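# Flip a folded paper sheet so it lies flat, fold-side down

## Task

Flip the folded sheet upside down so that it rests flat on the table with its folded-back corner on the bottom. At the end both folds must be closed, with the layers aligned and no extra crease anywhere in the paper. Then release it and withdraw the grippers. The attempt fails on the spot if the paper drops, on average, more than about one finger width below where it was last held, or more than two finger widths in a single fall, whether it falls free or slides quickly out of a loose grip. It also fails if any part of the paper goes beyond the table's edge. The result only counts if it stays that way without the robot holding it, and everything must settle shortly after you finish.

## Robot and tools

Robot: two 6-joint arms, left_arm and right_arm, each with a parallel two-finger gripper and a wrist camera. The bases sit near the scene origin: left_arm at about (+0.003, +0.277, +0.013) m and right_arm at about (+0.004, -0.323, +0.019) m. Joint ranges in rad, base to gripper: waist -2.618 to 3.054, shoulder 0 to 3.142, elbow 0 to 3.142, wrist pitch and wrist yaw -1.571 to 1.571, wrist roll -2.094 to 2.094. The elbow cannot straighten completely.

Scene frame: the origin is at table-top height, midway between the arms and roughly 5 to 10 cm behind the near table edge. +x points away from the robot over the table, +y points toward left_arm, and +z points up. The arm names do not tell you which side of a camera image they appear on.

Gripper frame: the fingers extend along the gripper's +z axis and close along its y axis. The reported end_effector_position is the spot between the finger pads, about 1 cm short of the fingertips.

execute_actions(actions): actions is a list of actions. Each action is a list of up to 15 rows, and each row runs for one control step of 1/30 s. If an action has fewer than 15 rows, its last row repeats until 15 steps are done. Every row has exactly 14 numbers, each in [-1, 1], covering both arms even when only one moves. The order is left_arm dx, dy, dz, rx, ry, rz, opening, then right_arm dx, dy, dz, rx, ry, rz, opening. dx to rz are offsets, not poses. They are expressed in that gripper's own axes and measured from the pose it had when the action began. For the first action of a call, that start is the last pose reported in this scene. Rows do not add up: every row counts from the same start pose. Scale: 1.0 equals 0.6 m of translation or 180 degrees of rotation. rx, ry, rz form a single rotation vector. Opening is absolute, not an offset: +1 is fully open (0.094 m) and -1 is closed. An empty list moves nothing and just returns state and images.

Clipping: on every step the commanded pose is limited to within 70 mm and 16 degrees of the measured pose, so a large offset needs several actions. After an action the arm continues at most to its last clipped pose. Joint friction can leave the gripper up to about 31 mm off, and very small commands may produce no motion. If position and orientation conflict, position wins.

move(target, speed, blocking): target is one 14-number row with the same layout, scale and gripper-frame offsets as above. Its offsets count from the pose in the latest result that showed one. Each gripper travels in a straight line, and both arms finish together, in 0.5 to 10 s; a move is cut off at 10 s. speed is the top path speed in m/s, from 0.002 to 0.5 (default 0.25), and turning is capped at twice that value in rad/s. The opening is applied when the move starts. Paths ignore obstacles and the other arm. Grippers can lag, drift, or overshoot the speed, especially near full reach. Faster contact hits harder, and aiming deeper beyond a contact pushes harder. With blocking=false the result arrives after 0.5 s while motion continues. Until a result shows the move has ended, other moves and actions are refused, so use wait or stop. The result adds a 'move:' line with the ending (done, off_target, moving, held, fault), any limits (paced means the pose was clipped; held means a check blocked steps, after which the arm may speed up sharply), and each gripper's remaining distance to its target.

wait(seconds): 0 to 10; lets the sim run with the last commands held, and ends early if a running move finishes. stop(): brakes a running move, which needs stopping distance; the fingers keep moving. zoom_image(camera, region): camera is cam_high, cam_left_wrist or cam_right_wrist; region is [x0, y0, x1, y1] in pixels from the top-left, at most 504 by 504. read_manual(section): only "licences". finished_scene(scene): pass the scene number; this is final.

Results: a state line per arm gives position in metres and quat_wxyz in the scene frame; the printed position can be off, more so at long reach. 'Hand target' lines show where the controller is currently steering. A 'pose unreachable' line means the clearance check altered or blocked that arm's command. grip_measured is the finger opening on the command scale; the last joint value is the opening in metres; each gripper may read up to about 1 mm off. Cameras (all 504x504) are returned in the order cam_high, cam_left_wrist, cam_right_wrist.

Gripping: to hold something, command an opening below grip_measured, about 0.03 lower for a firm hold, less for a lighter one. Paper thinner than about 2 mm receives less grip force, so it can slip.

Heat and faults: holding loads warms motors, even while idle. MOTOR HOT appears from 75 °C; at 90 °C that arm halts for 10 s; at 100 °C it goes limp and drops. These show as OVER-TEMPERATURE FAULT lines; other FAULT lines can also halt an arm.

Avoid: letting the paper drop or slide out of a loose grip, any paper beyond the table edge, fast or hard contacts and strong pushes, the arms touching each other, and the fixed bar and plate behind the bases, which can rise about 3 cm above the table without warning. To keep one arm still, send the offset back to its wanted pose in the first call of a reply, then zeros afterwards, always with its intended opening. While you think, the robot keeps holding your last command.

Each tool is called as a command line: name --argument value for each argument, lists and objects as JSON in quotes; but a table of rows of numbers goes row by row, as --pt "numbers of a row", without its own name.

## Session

execute_actions --actions '[]'

zoom_image --camera "cam_high" --region '[170, 230, 370, 380]'

Scene clock: 0.00 s.
left_arm: end_effector_position=(+0.3848, +0.3124, +0.4113) grip_measured=+1.000 end_effector_quat_wxyz=(+0.705, -0.032, +0.708, -0.002) | right_arm: end_effector_position=(+0.3672, -0.3362, +0.4320) grip_measured=+1.000 end_effector_quat_wxyz=(+0.720, +0.009, +0.693, +0.018)
Joint positions: left_arm=[-0.011  1.062  1.047  0.009  0.003 -0.001  0.094] | right_arm=[-0.003  1.037  1.031  0.01  -0.012 -0.001  0.094]
Joint velocities: left_arm=[-0.007 -0.007 -0.007 -0.022 -0.051 -0.022  0.   ] | right_arm=[ 0.007 -0.012  0.017 -0.022  0.081 -0.007  0.   ]
Motor temperatures (°C, as the motors report them): left_arm=[28 35 32 32 29 30] | right_arm=[26 32 30 34 27 26]
Hand target (left_arm): +0.385, +0.312, +0.411; +0.705, -0.032, +0.708, -0.002
Hand target (right_arm): +0.367, -0.336, +0.432; +0.720, +0.009, +0.693, +0.018

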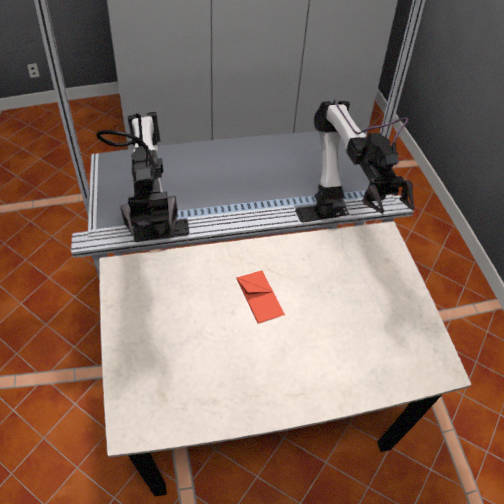

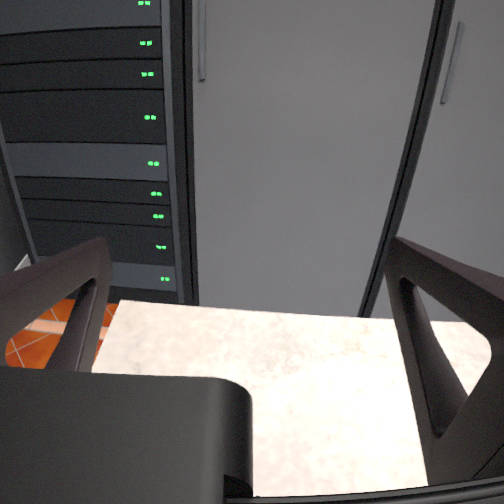

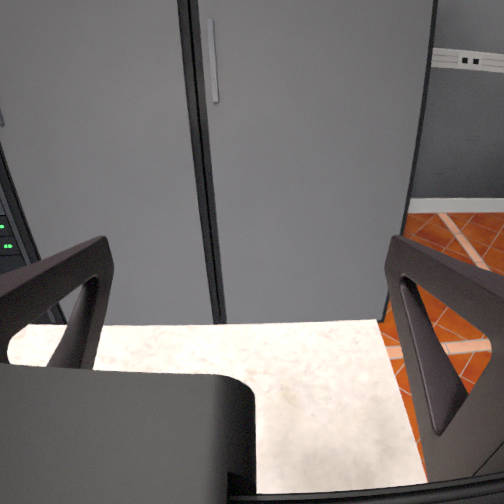

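Region (170, 230, 370, 380) of cam_high's 504x504 image, scaled by 2.520, with more detail than that image has; it fills the top 378 rows of this view, and the rest is white.

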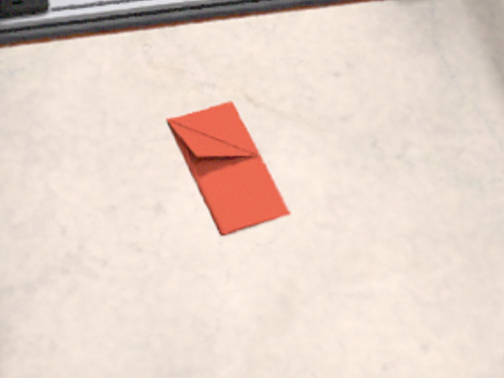

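move --target '[0.627,-0.46,-0.137,0.12,0.495,-0.1,-1, 0.662,0.353,-0.14,-0.157,0.427,0.288,-0.15]'

Scene clock: 18.70 s.
left_arm: end_effector_position=(+0.3154, +0.0207, +0.0472) grip_measured=-0.984 end_effector_quat_wxyz=(+0.006, -0.005, +0.971, -0.240) | right_arm: end_effector_position=(+0.3011, -0.1154, +0.0499) grip_measured=-0.147 end_effector_quat_wxyz=(+0.071, +0.121, +0.877, +0.459)
Joint positions: left_arm=[-0.593  1.944  1.251 -0.634  0.366 -0.593  0.001] | right_arm=[ 0.282  1.759  0.632  0.166 -0.739  0.814  0.04 ]
Joint velocities: left_arm=[ 0.007  0.012  0.002 -0.066  0.007  0.037 -0.   ] | right_arm=[ 0.007 -0.002 -0.007  0.051 -0.037  0.007  0.001]
Motor temperatures (°C, as the motors report them): left_arm=[28 35 35 38 29 30] | right_arm=[26 32 33 39 27 26]
Hand target (left_arm): +0.312, +0.015, +0.047; -0.003, -0.003, +0.971, -0.241
Hand target (right_arm): +0.294, -0.111, +0.044; +0.060, +0.118, +0.877, +0.461
Off the commanded pose (left_arm): 0.006 m, 1 deg.
Off the commanded pose (right_arm): 0.012 m, 1 deg.
move: off_target (right_arm)

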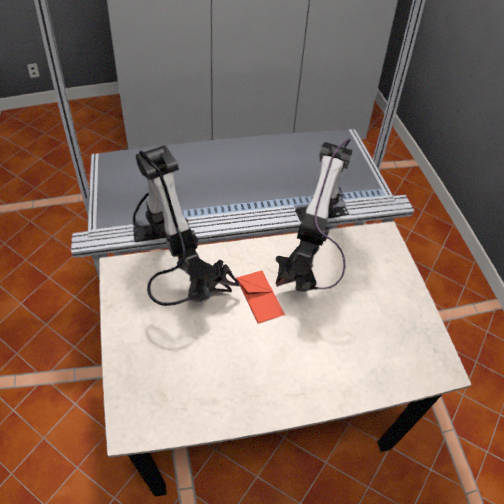

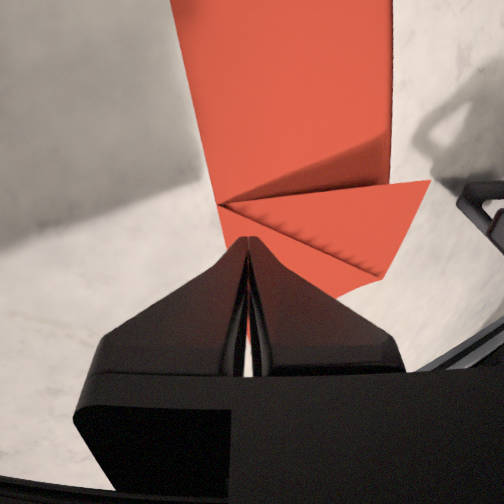

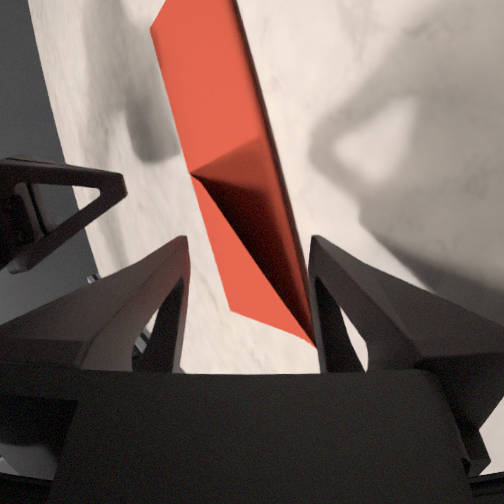

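move --target '[0.03,-0.01,0.095,0,0,0,-1, 0.04,-0.04,0.028,0,0,0,0.2]' --speed 0.04

move --target '[0,0.008,0.016,0,0,0,-1, 0,0.035,0.08,0,0,0,0.2]' --speed 0.025

Scene clock: 24.13 s.
left_arm: end_effector_position=(+0.3040, -0.0099, +0.0097) grip_measured=-0.984 end_effector_quat_wxyz=(+0.012, -0.005, +0.969, -0.246) | right_arm: end_effector_position=(+0.2875, -0.1093, +0.0349) grip_measured=+0.197 end_effector_quat_wxyz=(+0.085, +0.115, +0.871, +0.470)
Joint positions: left_arm=[-0.675  2.022  1.18  -0.437  0.347 -0.682  0.001] | right_arm=[ 0.315  1.793  0.528  0.371 -0.727  0.858  0.056]
Joint velocities: left_arm=[ 0.007 -0.017 -0.012 -0.037 -0.095  0.022  0.   ] | right_arm=[-0.007 -0.022 -0.007  0.051 -0.007 -0.022  0.   ]
Motor temperatures (°C, as the motors report them): left_arm=[28 37 36 37 29 30] | right_arm=[26 32 33 39 27 26]
Hand target (left_arm): +0.298, -0.011, -0.001; +0.006, -0.005, +0.971, -0.239
Hand target (right_arm): +0.278, -0.109, +0.021; +0.071, +0.121, +0.877, +0.459
Off the commanded pose (left_arm): 0.012 m, 1 deg.
Off the commanded pose (right_arm): 0.017 m, 2 deg.
move: off_target (left_arm, right_arm)

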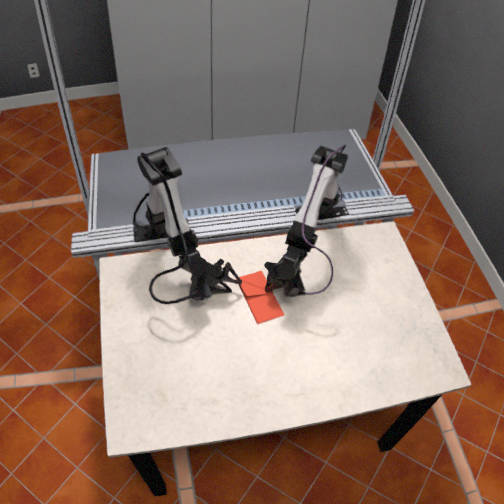

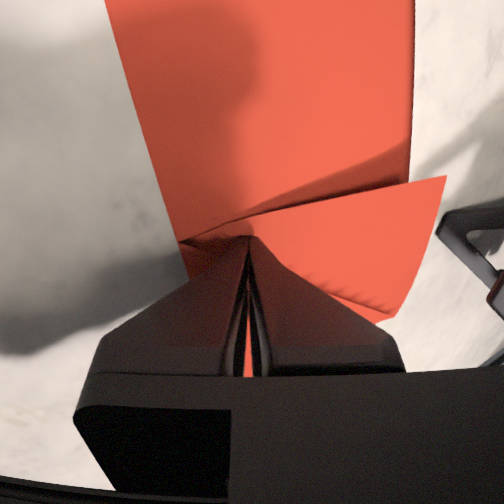

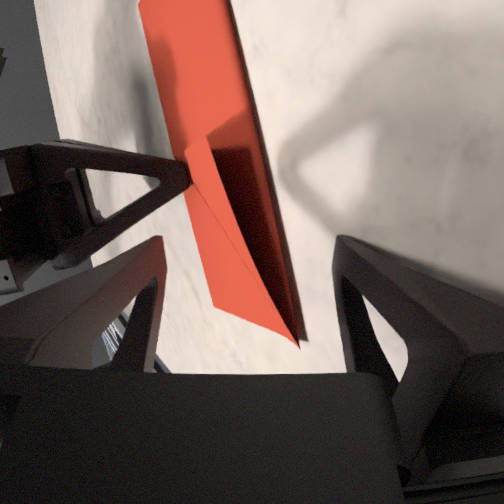

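Scene clock: 26.50 s.
left_arm: end_effector_position=(+0.3074, -0.0123, +0.0112) grip_measured=-0.984 end_effector_quat_wxyz=(+0.019, -0.004, +0.968, -0.251) | right_arm: end_effector_position=(+0.3008, -0.0635, +0.0357) grip_measured=+0.197 end_effector_quat_wxyz=(+0.088, +0.108, +0.865, +0.481)
Joint positions: left_arm=[-0.675  2.022  1.18  -0.418  0.347 -0.682  0.001] | right_arm=[ 0.445  1.899  0.613  0.498 -0.657  0.988  0.056]
Joint velocities: left_arm=[-0.017  0.002 -0.012  0.022  0.022 -0.066 -0.   ] | right_arm=[ 0.012  0.012  0.017  0.022  0.051  0.022 -0.001]
Motor temperatures (°C, as the motors report them): left_arm=[28 37 36 37 29 30] | right_arm=[26 32 33 39 27 26]
Hand target (left_arm): +0.304, -0.010, -0.001; +0.012, -0.005, +0.969, -0.246
Hand target (right_arm): +0.302, -0.061, +0.026; +0.084, +0.114, +0.871, +0.470
Off the commanded pose (left_arm): 0.013 m, 1 deg.
Off the commanded pose (right_arm): 0.010 m, 2 deg.
move: off_target (left_arm)

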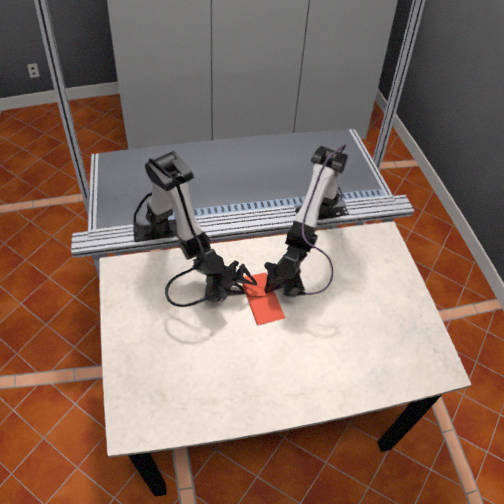

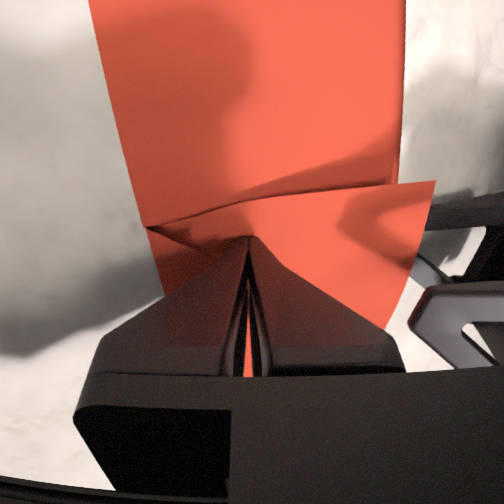

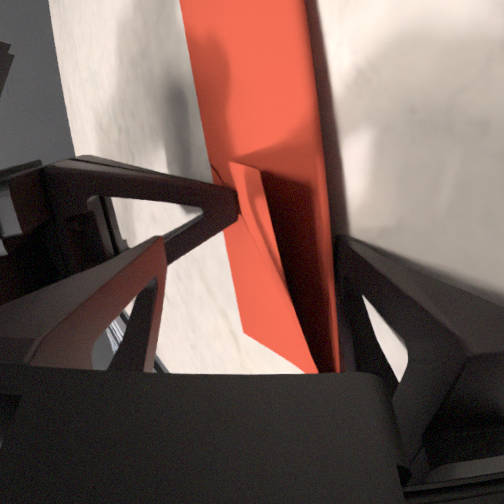

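Pin is loose; press firmer.

move --target '[0.01,0.022,0.035,0,0,0,-1, 0,-0.012,0.008,0,0,0,0.2]' --speed 0.03

move --target '[0.01,0.015,0.025,0,0,0,-1, 0,0.012,0.045,0,0,0,0.1]' --speed 0.02

Scene clock: 31.03 s.
left_arm: end_effector_position=(+0.3111, -0.0168, +0.0081) grip_measured=-0.984 end_effector_quat_wxyz=(+0.037, +0.001, +0.963, -0.269) | right_arm: end_effector_position=(+0.3031, -0.0622, +0.0362) grip_measured=+0.197 end_effector_quat_wxyz=(+0.094, +0.105, +0.863, +0.485)
Joint positions: left_arm=[-0.675  2.022  1.142 -0.33   0.356 -0.682  0.001] | right_arm=[ 0.445  1.909  0.613  0.525 -0.658  0.99   0.056]
Joint velocities: left_arm=[ 0.017 -0.002 -0.017 -0.051 -0.037  0.022  0.001] | right_arm=[-0.007  0.002  0.002  0.007  0.037 -0.007  0.   ]
Motor temperatures (°C, as the motors report them): left_arm=[28 38 36 37 29 30] | right_arm=[26 33 34 39 27 26]
Hand target (left_arm): +0.302, -0.010, -0.013; +0.019, -0.004, +0.968, -0.251
Hand target (right_arm): +0.301, -0.064, +0.027; +0.088, +0.108, +0.866, +0.481
Off the commanded pose (left_arm): 0.024 m, 3 deg.
Off the commanded pose (right_arm): 0.009 m, 1 deg.
move: off_target (left_arm)

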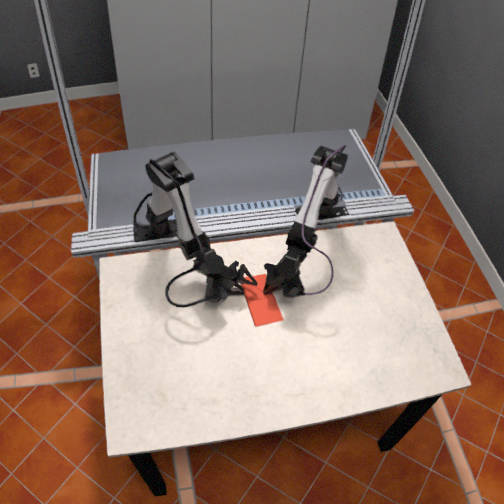

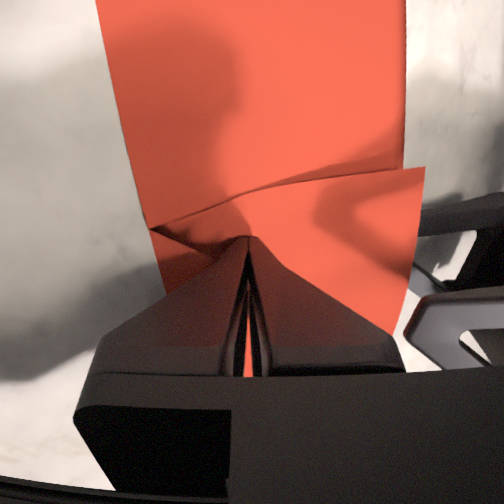

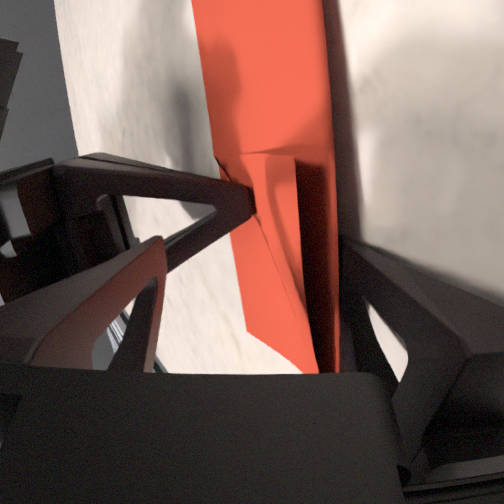

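Scene clock: 32.67 s.
left_arm: end_effector_position=(+0.3158, -0.0212, +0.0083) grip_measured=-0.984 end_effector_quat_wxyz=(+0.053, +0.005, +0.958, -0.283) | right_arm: end_effector_position=(+0.3084, -0.0417, +0.0347) grip_measured=+0.102 end_effector_quat_wxyz=(+0.094, +0.103, +0.860, +0.491)
Joint positions: left_arm=[-0.675  2.022  1.121 -0.264  0.361 -0.682  0.001] | right_arm=[ 0.495  1.965  0.659  0.572 -0.631  1.037  0.052]
Joint velocities: left_arm=[ 0.012  0.017  0.012 -0.007  0.007 -0.037  0.001] | right_arm=[ 0.007 -0.017  0.007 -0.066  0.037 -0.007 -0.   ]
Motor temperatures (°C, as the motors report them): left_arm=[28 39 36 37 29 30] | right_arm=[26 33 34 39 27 26]
Hand target (left_arm): +0.306, -0.016, -0.009; +0.037, +0.001, +0.963, -0.268
Hand target (right_arm): +0.311, -0.037, +0.029; +0.094, +0.105, +0.863, +0.485
Off the commanded pose (left_arm): 0.021 m, 3 deg.
Off the commanded pose (right_arm): 0.008 m, 1 deg.
move: off_target (left_arm)

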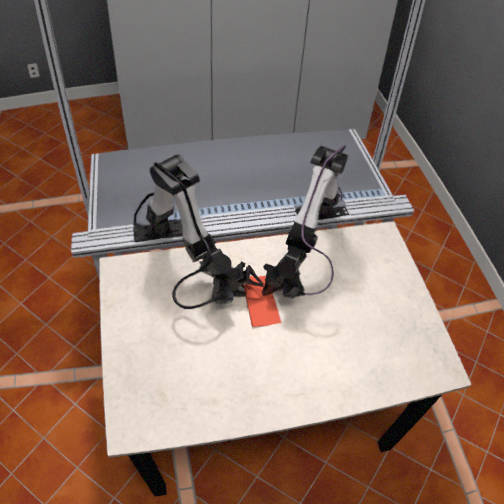

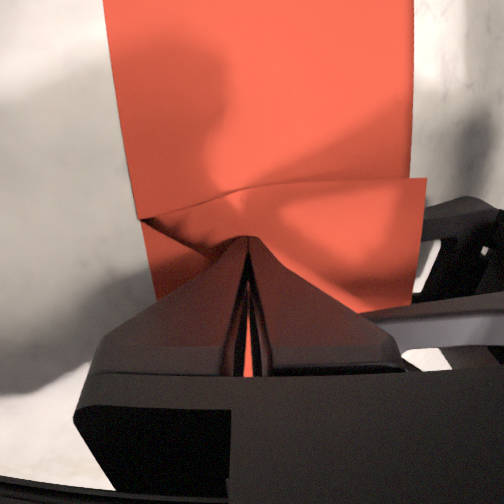

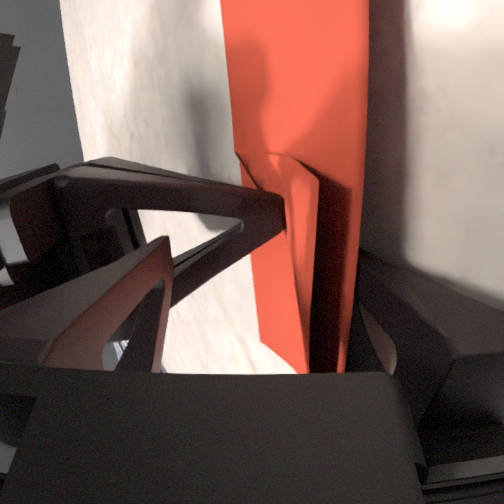

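move --target '[0,0,-0.07,0,0,0,-1, 0,0,0,0,0,0,-0.3]' --speed 0.08

move --target '[0,0.25,-0.35,0,0,0,-1, 0,0,0,0,0,0,-1]' --speed 0.2

move --target '[0,0,0,0,0,0,-1, 0,0.23,-0.05,0,0,0,-1]' --speed 0.1

Scene clock: 38.70 s.
left_arm: end_effector_position=(+0.3172, -0.0018, +0.0457) grip_measured=-0.984 end_effector_quat_wxyz=(+0.062, +0.003, +0.956, -0.286) | right_arm: end_effector_position=(+0.3084, -0.0417, +0.0346) grip_measured=-0.297 end_effector_quat_wxyz=(+0.094, +0.104, +0.860, +0.491)
Joint positions: left_arm=[-0.636  1.901  1.121 -0.378  0.37  -0.649  0.001] | right_arm=[ 0.495  1.965  0.659  0.572 -0.63   1.038  0.033]
Joint velocities: left_arm=[ 0.012 -0.007 -0.017 -0.007  0.007 -0.022 -0.   ] | right_arm=[-0.002 -0.002  0.002 -0.066 -0.081 -0.022 -0.001]
Motor temperatures (°C, as the motors report them): left_arm=[28 40 36 37 29 30] | right_arm=[26 33 34 39 27 26]
Hand target (left_arm): +0.312, +0.001, +0.044; +0.053, +0.005, +0.958, -0.283
Hand target (right_arm): +0.308, -0.042, +0.035; +0.094, +0.103, +0.860, +0.491
Off the commanded pose (left_arm): 0.007 m, 1 deg.
Off the commanded pose (right_arm): 0.000 m, 0 deg.
move: done

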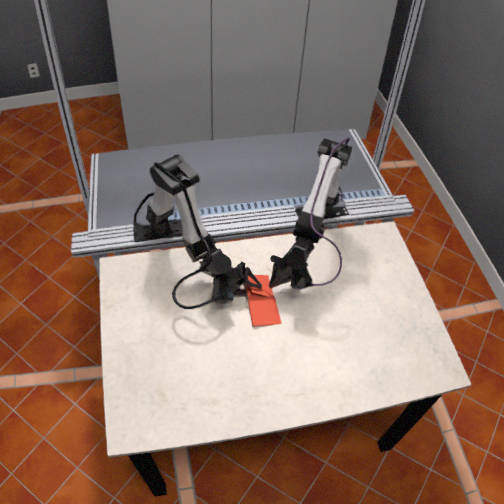

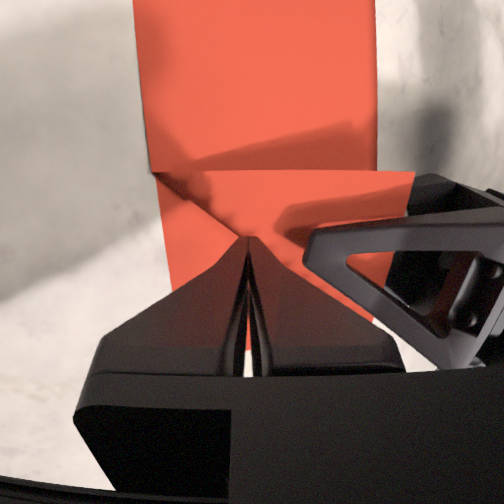

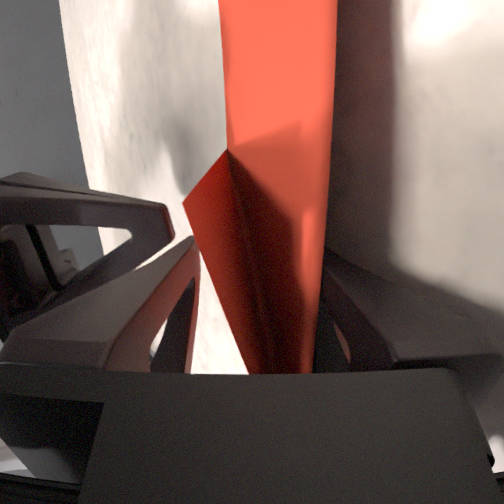

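Scene clock: 40.70 s.
left_arm: end_effector_position=(+0.3007, +0.2409, +0.1390) grip_measured=-0.984 end_effector_quat_wxyz=(+0.073, +0.000, +0.957, -0.282) | right_arm: end_effector_position=(+0.3084, -0.0417, +0.0346) grip_measured=-0.991 end_effector_quat_wxyz=(+0.094, +0.104, +0.860, +0.491)
Joint positions: left_arm=[ 0.104  1.582  1.211 -1.135  0.542  0.145  0.001] | right_arm=[ 0.495  1.965  0.659  0.572 -0.63   1.038  0.   ]
Joint velocities: left_arm=[ 0.012  0.007 -0.002 -0.051 -0.007  0.037  0.001] | right_arm=[-0.012 -0.007  0.012 -0.022 -0.037  0.051 -0.001]
Motor temperatures (°C, as the motors report them): left_arm=[28 40 36 37 29 30] | right_arm=[26 34 34 39 27 26]
Hand target (left_arm): +0.300, +0.239, +0.139; +0.063, +0.003, +0.956, -0.288
Hand target (right_arm): +0.308, -0.042, +0.035; +0.094, +0.104, +0.860, +0.491
Off the commanded pose (left_arm): 0.003 m, 1 deg.
Off the commanded pose (right_arm): 0.000 m, 0 deg.
move: done

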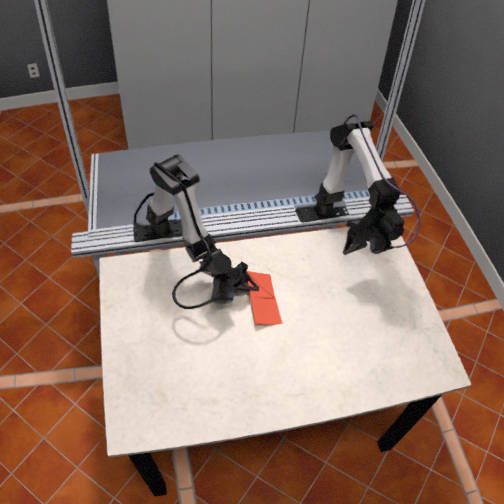

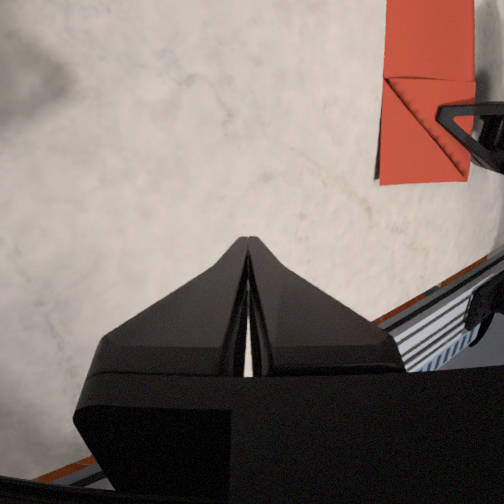

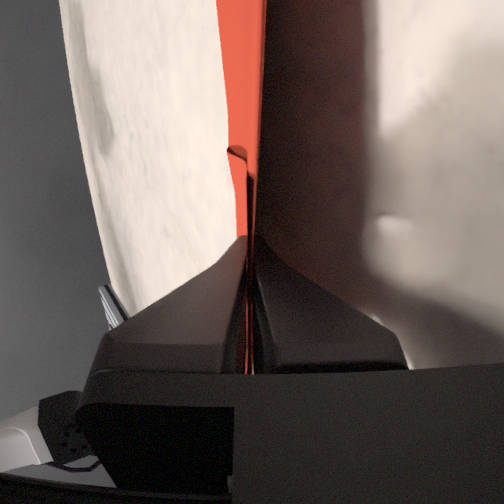

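Scene clock: 42.73 s.
left_arm: end_effector_position=(+0.3006, +0.2409, +0.1390) grip_measured=-0.984 end_effector_quat_wxyz=(+0.073, +0.000, +0.957, -0.282) | right_arm: end_effector_position=(+0.3136, -0.0012, +0.1572) grip_measured=-0.991 end_effector_quat_wxyz=(+0.088, +0.107, +0.862, +0.487)
Joint positions: left_arm=[ 0.104  1.582  1.211 -1.135  0.542  0.145  0.001] | right_arm=[ 0.602  1.694  0.964  0.029 -0.551  1.125  0.   ]
Joint velocities: left_arm=[-0.007 -0.007  0.007  0.022 -0.022  0.081  0.001] | right_arm=[-0.007  0.007 -0.007 -0.037 -0.051  0.007 -0.002]
Motor temperatures (°C, as the motors report them): left_arm=[28 40 36 36 29 30] | right_arm=[26 34 34 39 27 26]
Hand target (left_arm): +0.301, +0.241, +0.139; +0.073, +0.000, +0.957, -0.282
Hand target (right_arm): +0.313, +0.003, +0.167; +0.093, +0.104, +0.860, +0.491
Off the commanded pose (left_arm): 0.000 m, 0 deg.
Off the commanded pose (right_arm): 0.012 m, 1 deg.
move: off_target (right_arm)

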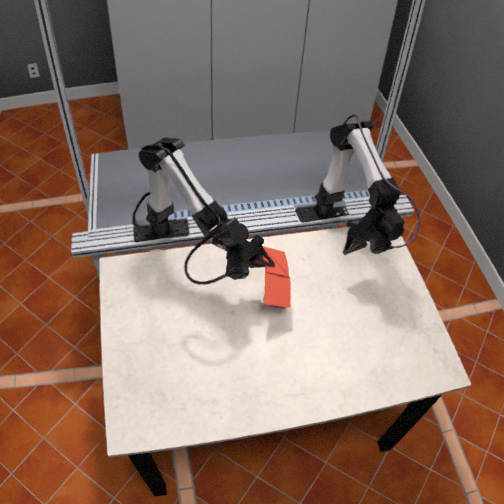

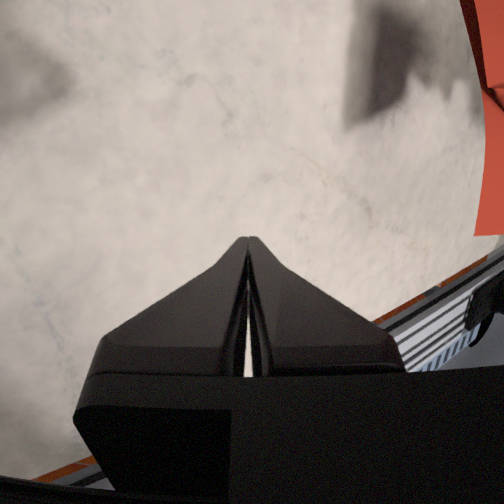

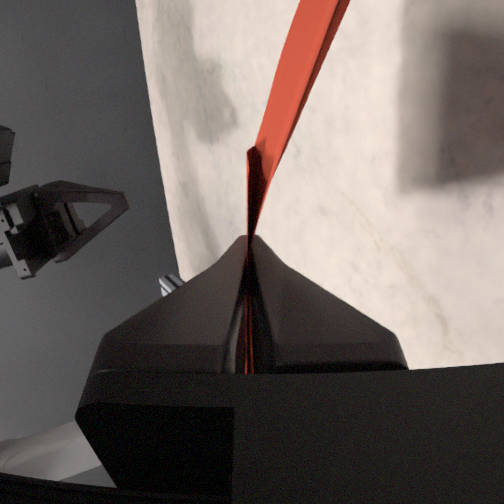

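move --target '[0,0,0,0,0,0,-1, 0,0,0,0,0,-0.96,-1]' --speed 0.4

move --target '[0,0,0,0,0,0,-1, 0.07,0.225,0.1,0,0,0,-1]' --speed 0.05

Scene clock: 50.60 s.
left_arm: end_effector_position=(+0.3006, +0.2409, +0.1390) grip_measured=-0.984 end_effector_quat_wxyz=(+0.073, +0.000, +0.957, -0.282) | right_arm: end_effector_position=(+0.3135, -0.0013, +0.1569) grip_measured=-0.991 end_effector_quat_wxyz=(-0.492, +0.853, -0.165, +0.055)
Joint positions: left_arm=[ 0.104  1.582  1.211 -1.135  0.542  0.145  0.001] | right_arm=[ 0.602  1.694  0.964  0.028 -0.55  -1.883  0.   ]
Joint velocities: left_arm=[-0.002 -0.002 -0.017 -0.007 -0.066 -0.007 -0.001] | right_arm=[-0.002 -0.002 -0.002 -0.007 -0.066 -0.095 -0.   ]
Motor temperatures (°C, as the motors report them): left_arm=[28 40 36 35 29 30] | right_arm=[26 36 35 40 27 26]
Hand target (left_arm): +0.301, +0.241, +0.139; +0.073, +0.000, +0.957, -0.282
Hand target (right_arm): +0.314, -0.001, +0.157; -0.492, +0.854, -0.161, +0.058
Off the commanded pose (left_arm): 0.000 m, 0 deg.
Off the commanded pose (right_arm): 0.000 m, 1 deg.
move: done

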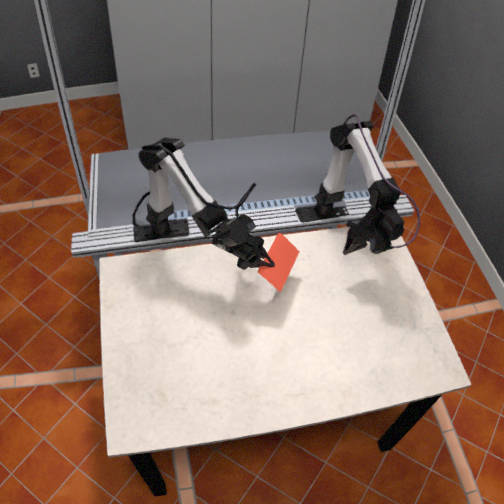

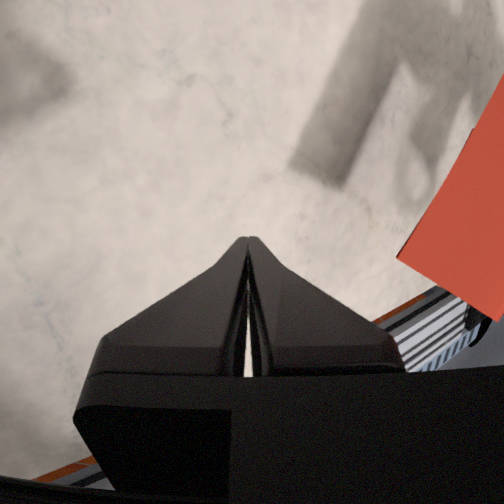

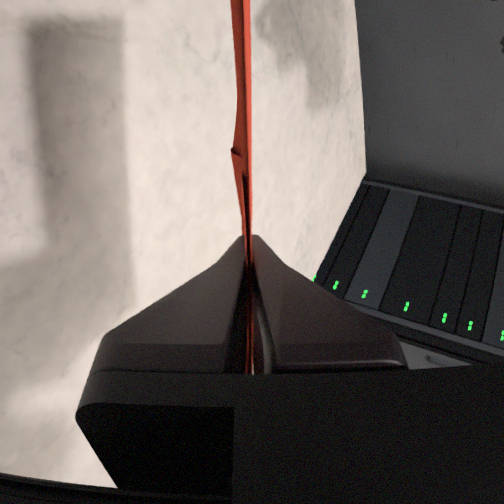

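Scene clock: 53.93 s.
left_arm: end_effector_position=(+0.3006, +0.2409, +0.1390) grip_measured=-0.984 end_effector_quat_wxyz=(+0.073, +0.000, +0.957, -0.282) | right_arm: end_effector_position=(+0.3395, -0.0256, +0.0181) grip_measured=-0.991 end_effector_quat_wxyz=(-0.492, +0.853, -0.164, +0.058)
Joint positions: left_arm=[ 0.104  1.582  1.211 -1.135  0.542  0.145  0.001] | right_arm=[ 0.493  2.109  0.811  0.552 -0.628 -1.971  0.   ]
Joint velocities: left_arm=[-0.012 -0.007  0.007  0.066  0.007 -0.051 -0.   ] | right_arm=[-0.022 -0.002  0.002  0.037 -0.037 -0.125 -0.001]
Motor temperatures (°C, as the motors report them): left_arm=[28 40 37 35 29 30] | right_arm=[26 36 35 40 27 26]
Hand target (left_arm): +0.301, +0.241, +0.139; +0.073, +0.000, +0.957, -0.282
Hand target (right_arm): +0.337, -0.030, +0.010; -0.492, +0.853, -0.165, +0.055
Off the commanded pose (left_arm): 0.000 m, 0 deg.
Off the commanded pose (right_arm): 0.011 m, 0 deg.
move: off_target (right_arm)

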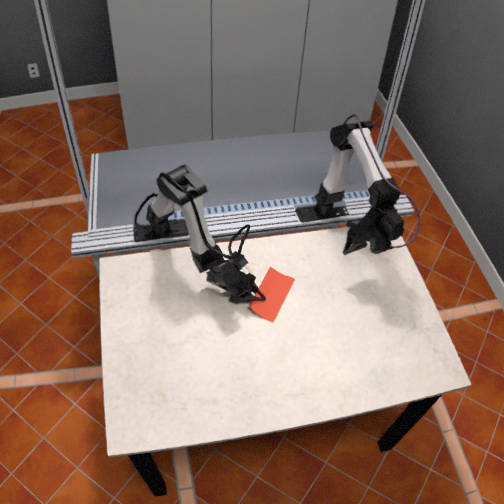

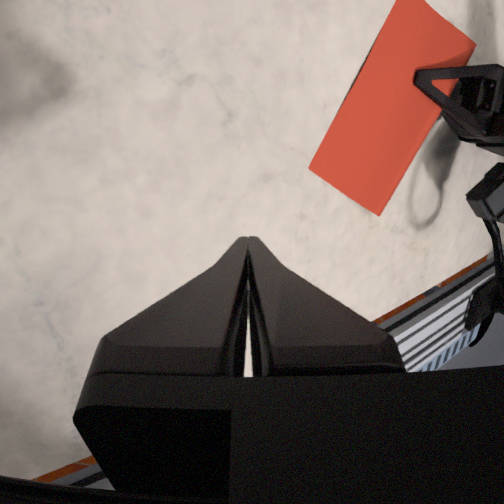

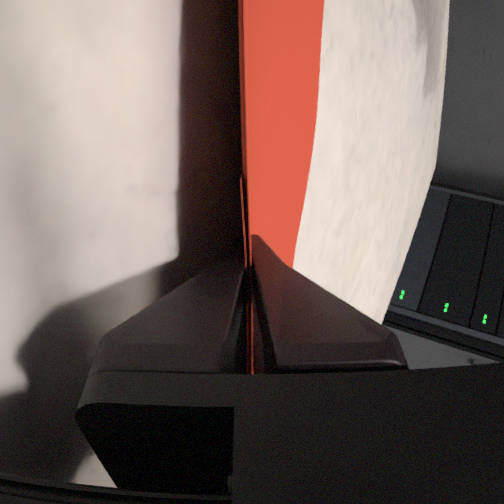

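move --target '[-0.02,-0.21,0.34,0,0,0,-1, 0,0,0,0,0,0,-0.75]' --speed 0.2

move --target '[0,0.015,0.09,0,0,0,-1, 0,0,0,0,0,0,-0.75]' --speed 0.04

move --target '[0.005,0.012,0.018,0,0,0,-1, 0,0.04,-0.085,0,0,0,-0.75]' --speed 0.03

Scene clock: 61.37 s.
left_arm: end_effector_position=(+0.3286, +0.0304, +0.0377) grip_measured=-0.984 end_effector_quat_wxyz=(+0.065, +0.000, +0.958, -0.279) | right_arm: end_effector_position=(+0.3402, -0.0250, +0.0194) grip_measured=-0.753 end_effector_quat_wxyz=(-0.495, +0.852, -0.162, +0.060)
Joint positions: left_arm=[-0.546  1.896  1.094 -0.392  0.388 -0.562  0.001] | right_arm=[ 0.493  2.109  0.811  0.56  -0.63  -1.971  0.012]
Joint velocities: left_arm=[-0.032  0.022 -0.002 -0.022 -0.037  0.007 -0.   ] | right_arm=[-0.027 -0.012  0.012  0.037 -0.022 -0.022  0.001]
Motor temperatures (°C, as the motors report them): left_arm=[28 40 37 35 29 30] | right_arm=[26 37 35 40 27 26]
Hand target (left_arm): +0.334, +0.025, +0.038; +0.072, +0.001, +0.957, -0.280
Hand target (right_arm): +0.339, -0.026, +0.018; -0.492, +0.853, -0.164, +0.058
Off the commanded pose (left_arm): 0.009 m, 1 deg.
Off the commanded pose (right_arm): 0.002 m, 0 deg.
move: done

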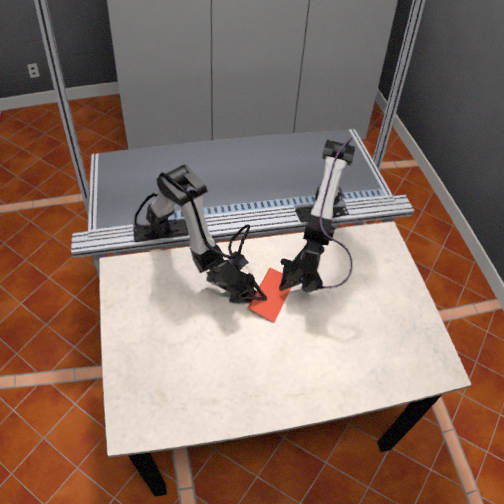

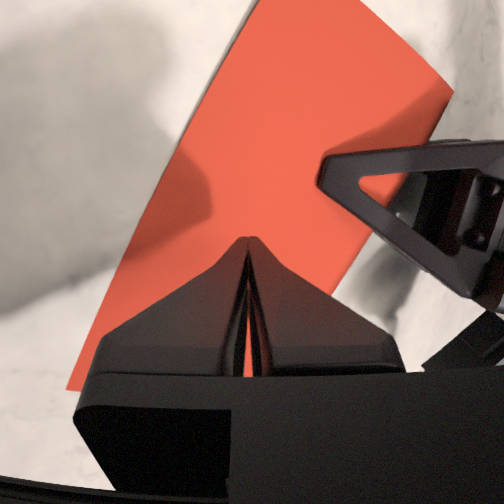

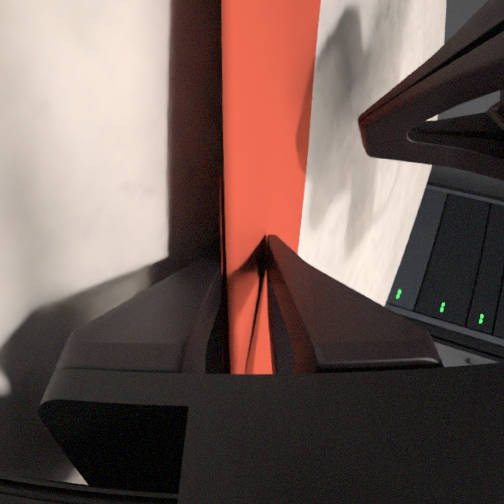

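Scene clock: 63.07 s.
left_arm: end_effector_position=(+0.3453, +0.0079, +0.0081) grip_measured=-0.984 end_effector_quat_wxyz=(+0.085, +0.004, +0.951, -0.299) | right_arm: end_effector_position=(+0.3402, -0.0250, +0.0194) grip_measured=-0.753 end_effector_quat_wxyz=(-0.495, +0.852, -0.162, +0.060)
Joint positions: left_arm=[-0.568  2.019  1.094 -0.202  0.395 -0.591  0.001] | right_arm=[ 0.493  2.109  0.811  0.56  -0.63  -1.971  0.012]
Joint velocities: left_arm=[-0.002  0.007 -0.027  0.051 -0.007 -0.066 -0.   ] | right_arm=[ 0.012 -0.022 -0.007  0.007 -0.022 -0.007  0.   ]
Motor temperatures (°C, as the motors report them): left_arm=[28 40 37 35 29 30] | right_arm=[26 37 34 40 27 26]
Hand target (left_arm): +0.335, +0.010, -0.012; +0.065, +0.001, +0.958, -0.278
Hand target (right_arm): +0.340, -0.025, +0.019; -0.495, +0.852, -0.162, +0.060
Off the commanded pose (left_arm): 0.023 m, 3 deg.
Off the commanded pose (right_arm): 0.000 m, 0 deg.
move: off_target (left_arm)

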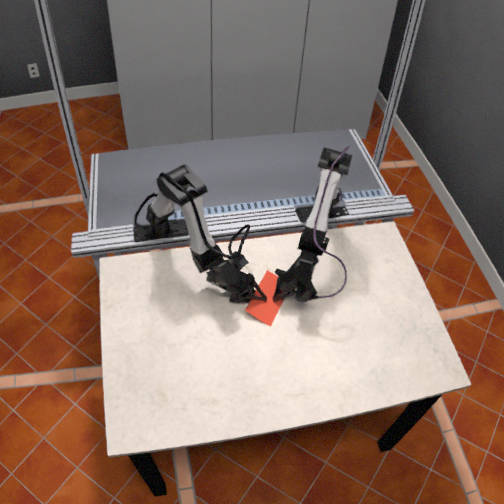

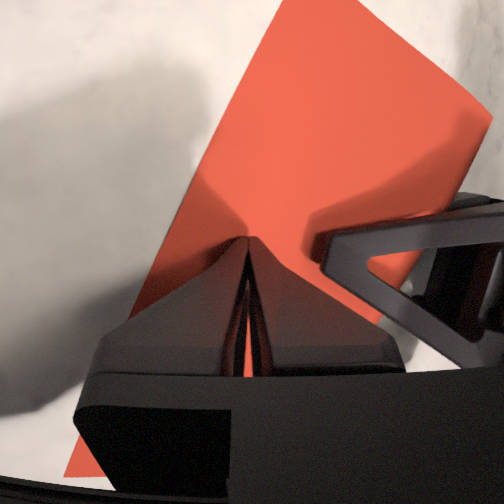

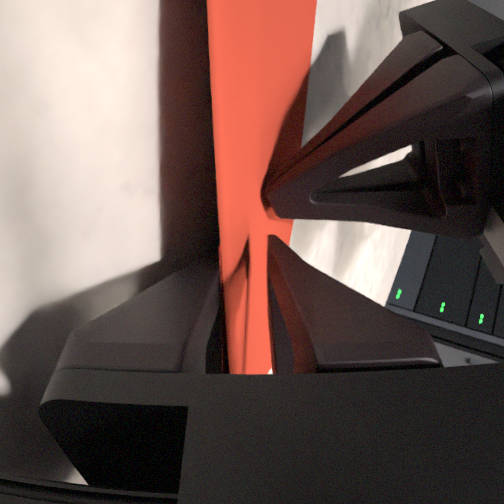

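Scene clock: 65.20 s.
left_arm: end_effector_position=(+0.3505, +0.0046, +0.0095) grip_measured=-0.984 end_effector_quat_wxyz=(+0.096, +0.007, +0.947, -0.306) | right_arm: end_effector_position=(+0.3254, -0.0733, +0.0231) grip_measured=-0.753 end_effector_quat_wxyz=(-0.495, +0.851, -0.162, +0.064)
Joint positions: left_arm=[-0.568  2.025  1.094 -0.169  0.397 -0.591  0.001] | right_arm=[ 0.377  2.004  0.673  0.536 -0.709 -2.074  0.012]
Joint velocities: left_arm=[-0.002  0.017 -0.007 -0.081  0.037 -0.051 -0.   ] | right_arm=[-0.027 -0.017 -0.012 -0.007  0.051 -0.037 -0.   ]
Motor temperatures (°C, as the motors report them): left_arm=[28 41 37 35 29 30] | right_arm=[26 38 34 40 27 26]
Hand target (left_arm): +0.344, +0.008, -0.005; +0.085, +0.004, +0.951, -0.299
Hand target (right_arm): +0.321, -0.077, +0.025; -0.495, +0.851, -0.162, +0.061
Off the commanded pose (left_arm): 0.016 m, 2 deg.
Off the commanded pose (right_arm): 0.006 m, 0 deg.
move: off_target (left_arm)

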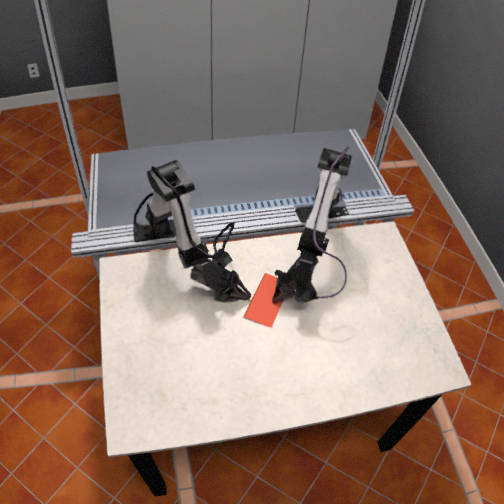

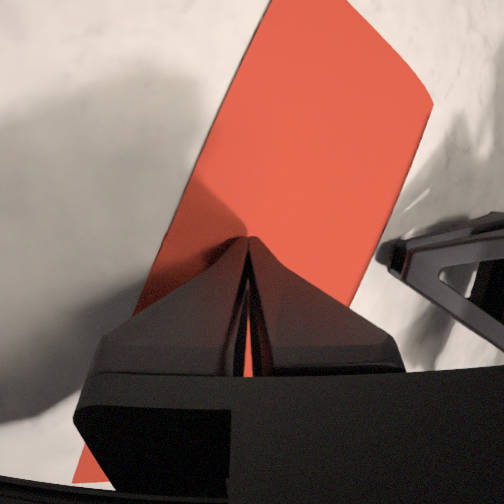

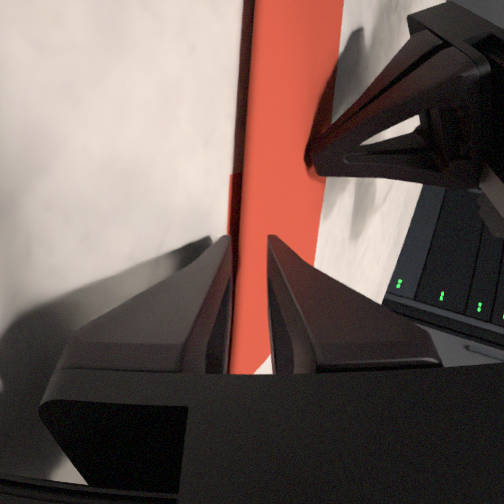

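move --target '[0,0,-0.25,0,0,0,-1, -0.1,-0.08,-0.2,0,0,0.1,-0.75]' --speed 0.12

Scene clock: 69.23 s.
left_arm: end_effector_position=(+0.3253, +0.0911, +0.1253) grip_measured=-0.984 end_effector_quat_wxyz=(+0.098, +0.004, +0.948, -0.304) | right_arm: end_effector_position=(+0.2496, -0.1244, +0.1258) grip_measured=-0.753 end_effector_quat_wxyz=(-0.499, +0.817, -0.288, -0.011)
Joint positions: left_arm=[-0.381  1.628  1.13  -0.678  0.469 -0.409  0.001] | right_arm=[ 0.3    1.299  0.524 -0.071 -0.76  -1.849  0.012]
Joint velocities: left_arm=[-0.007  0.012  0.002  0.037 -0.007 -0.007 -0.   ] | right_arm=[-0.002 -0.007  0.017 -0.066  0.022 -0.037 -0.001]
Motor temperatures (°C, as the motors report them): left_arm=[28 41 37 36 29 30] | right_arm=[26 38 34 40 27 26]
Hand target (left_arm): +0.325, +0.091, +0.129; +0.096, +0.007, +0.947, -0.306
Hand target (right_arm): +0.247, -0.127, +0.126; -0.499, +0.815, -0.293, -0.014
Off the commanded pose (left_arm): 0.004 m, 0 deg.
Off the commanded pose (right_arm): 0.006 m, 1 deg.
move: done

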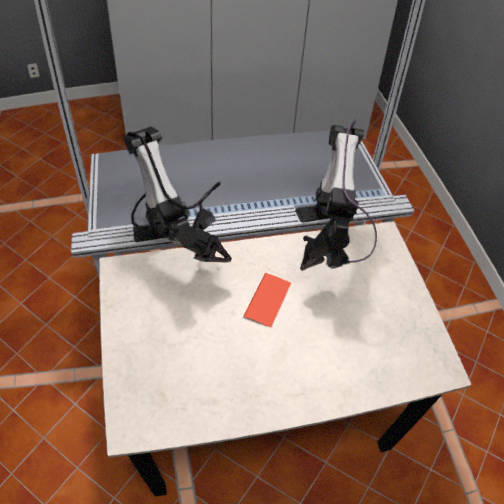

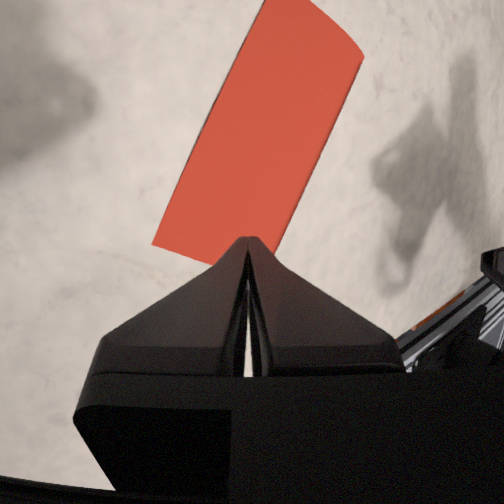

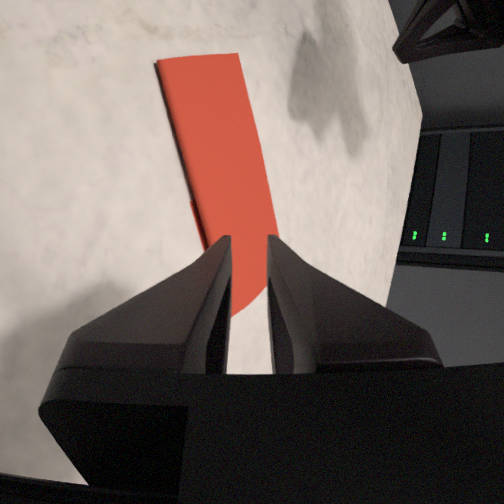

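finished_scene --scene 2

The scene is finished: the task was done.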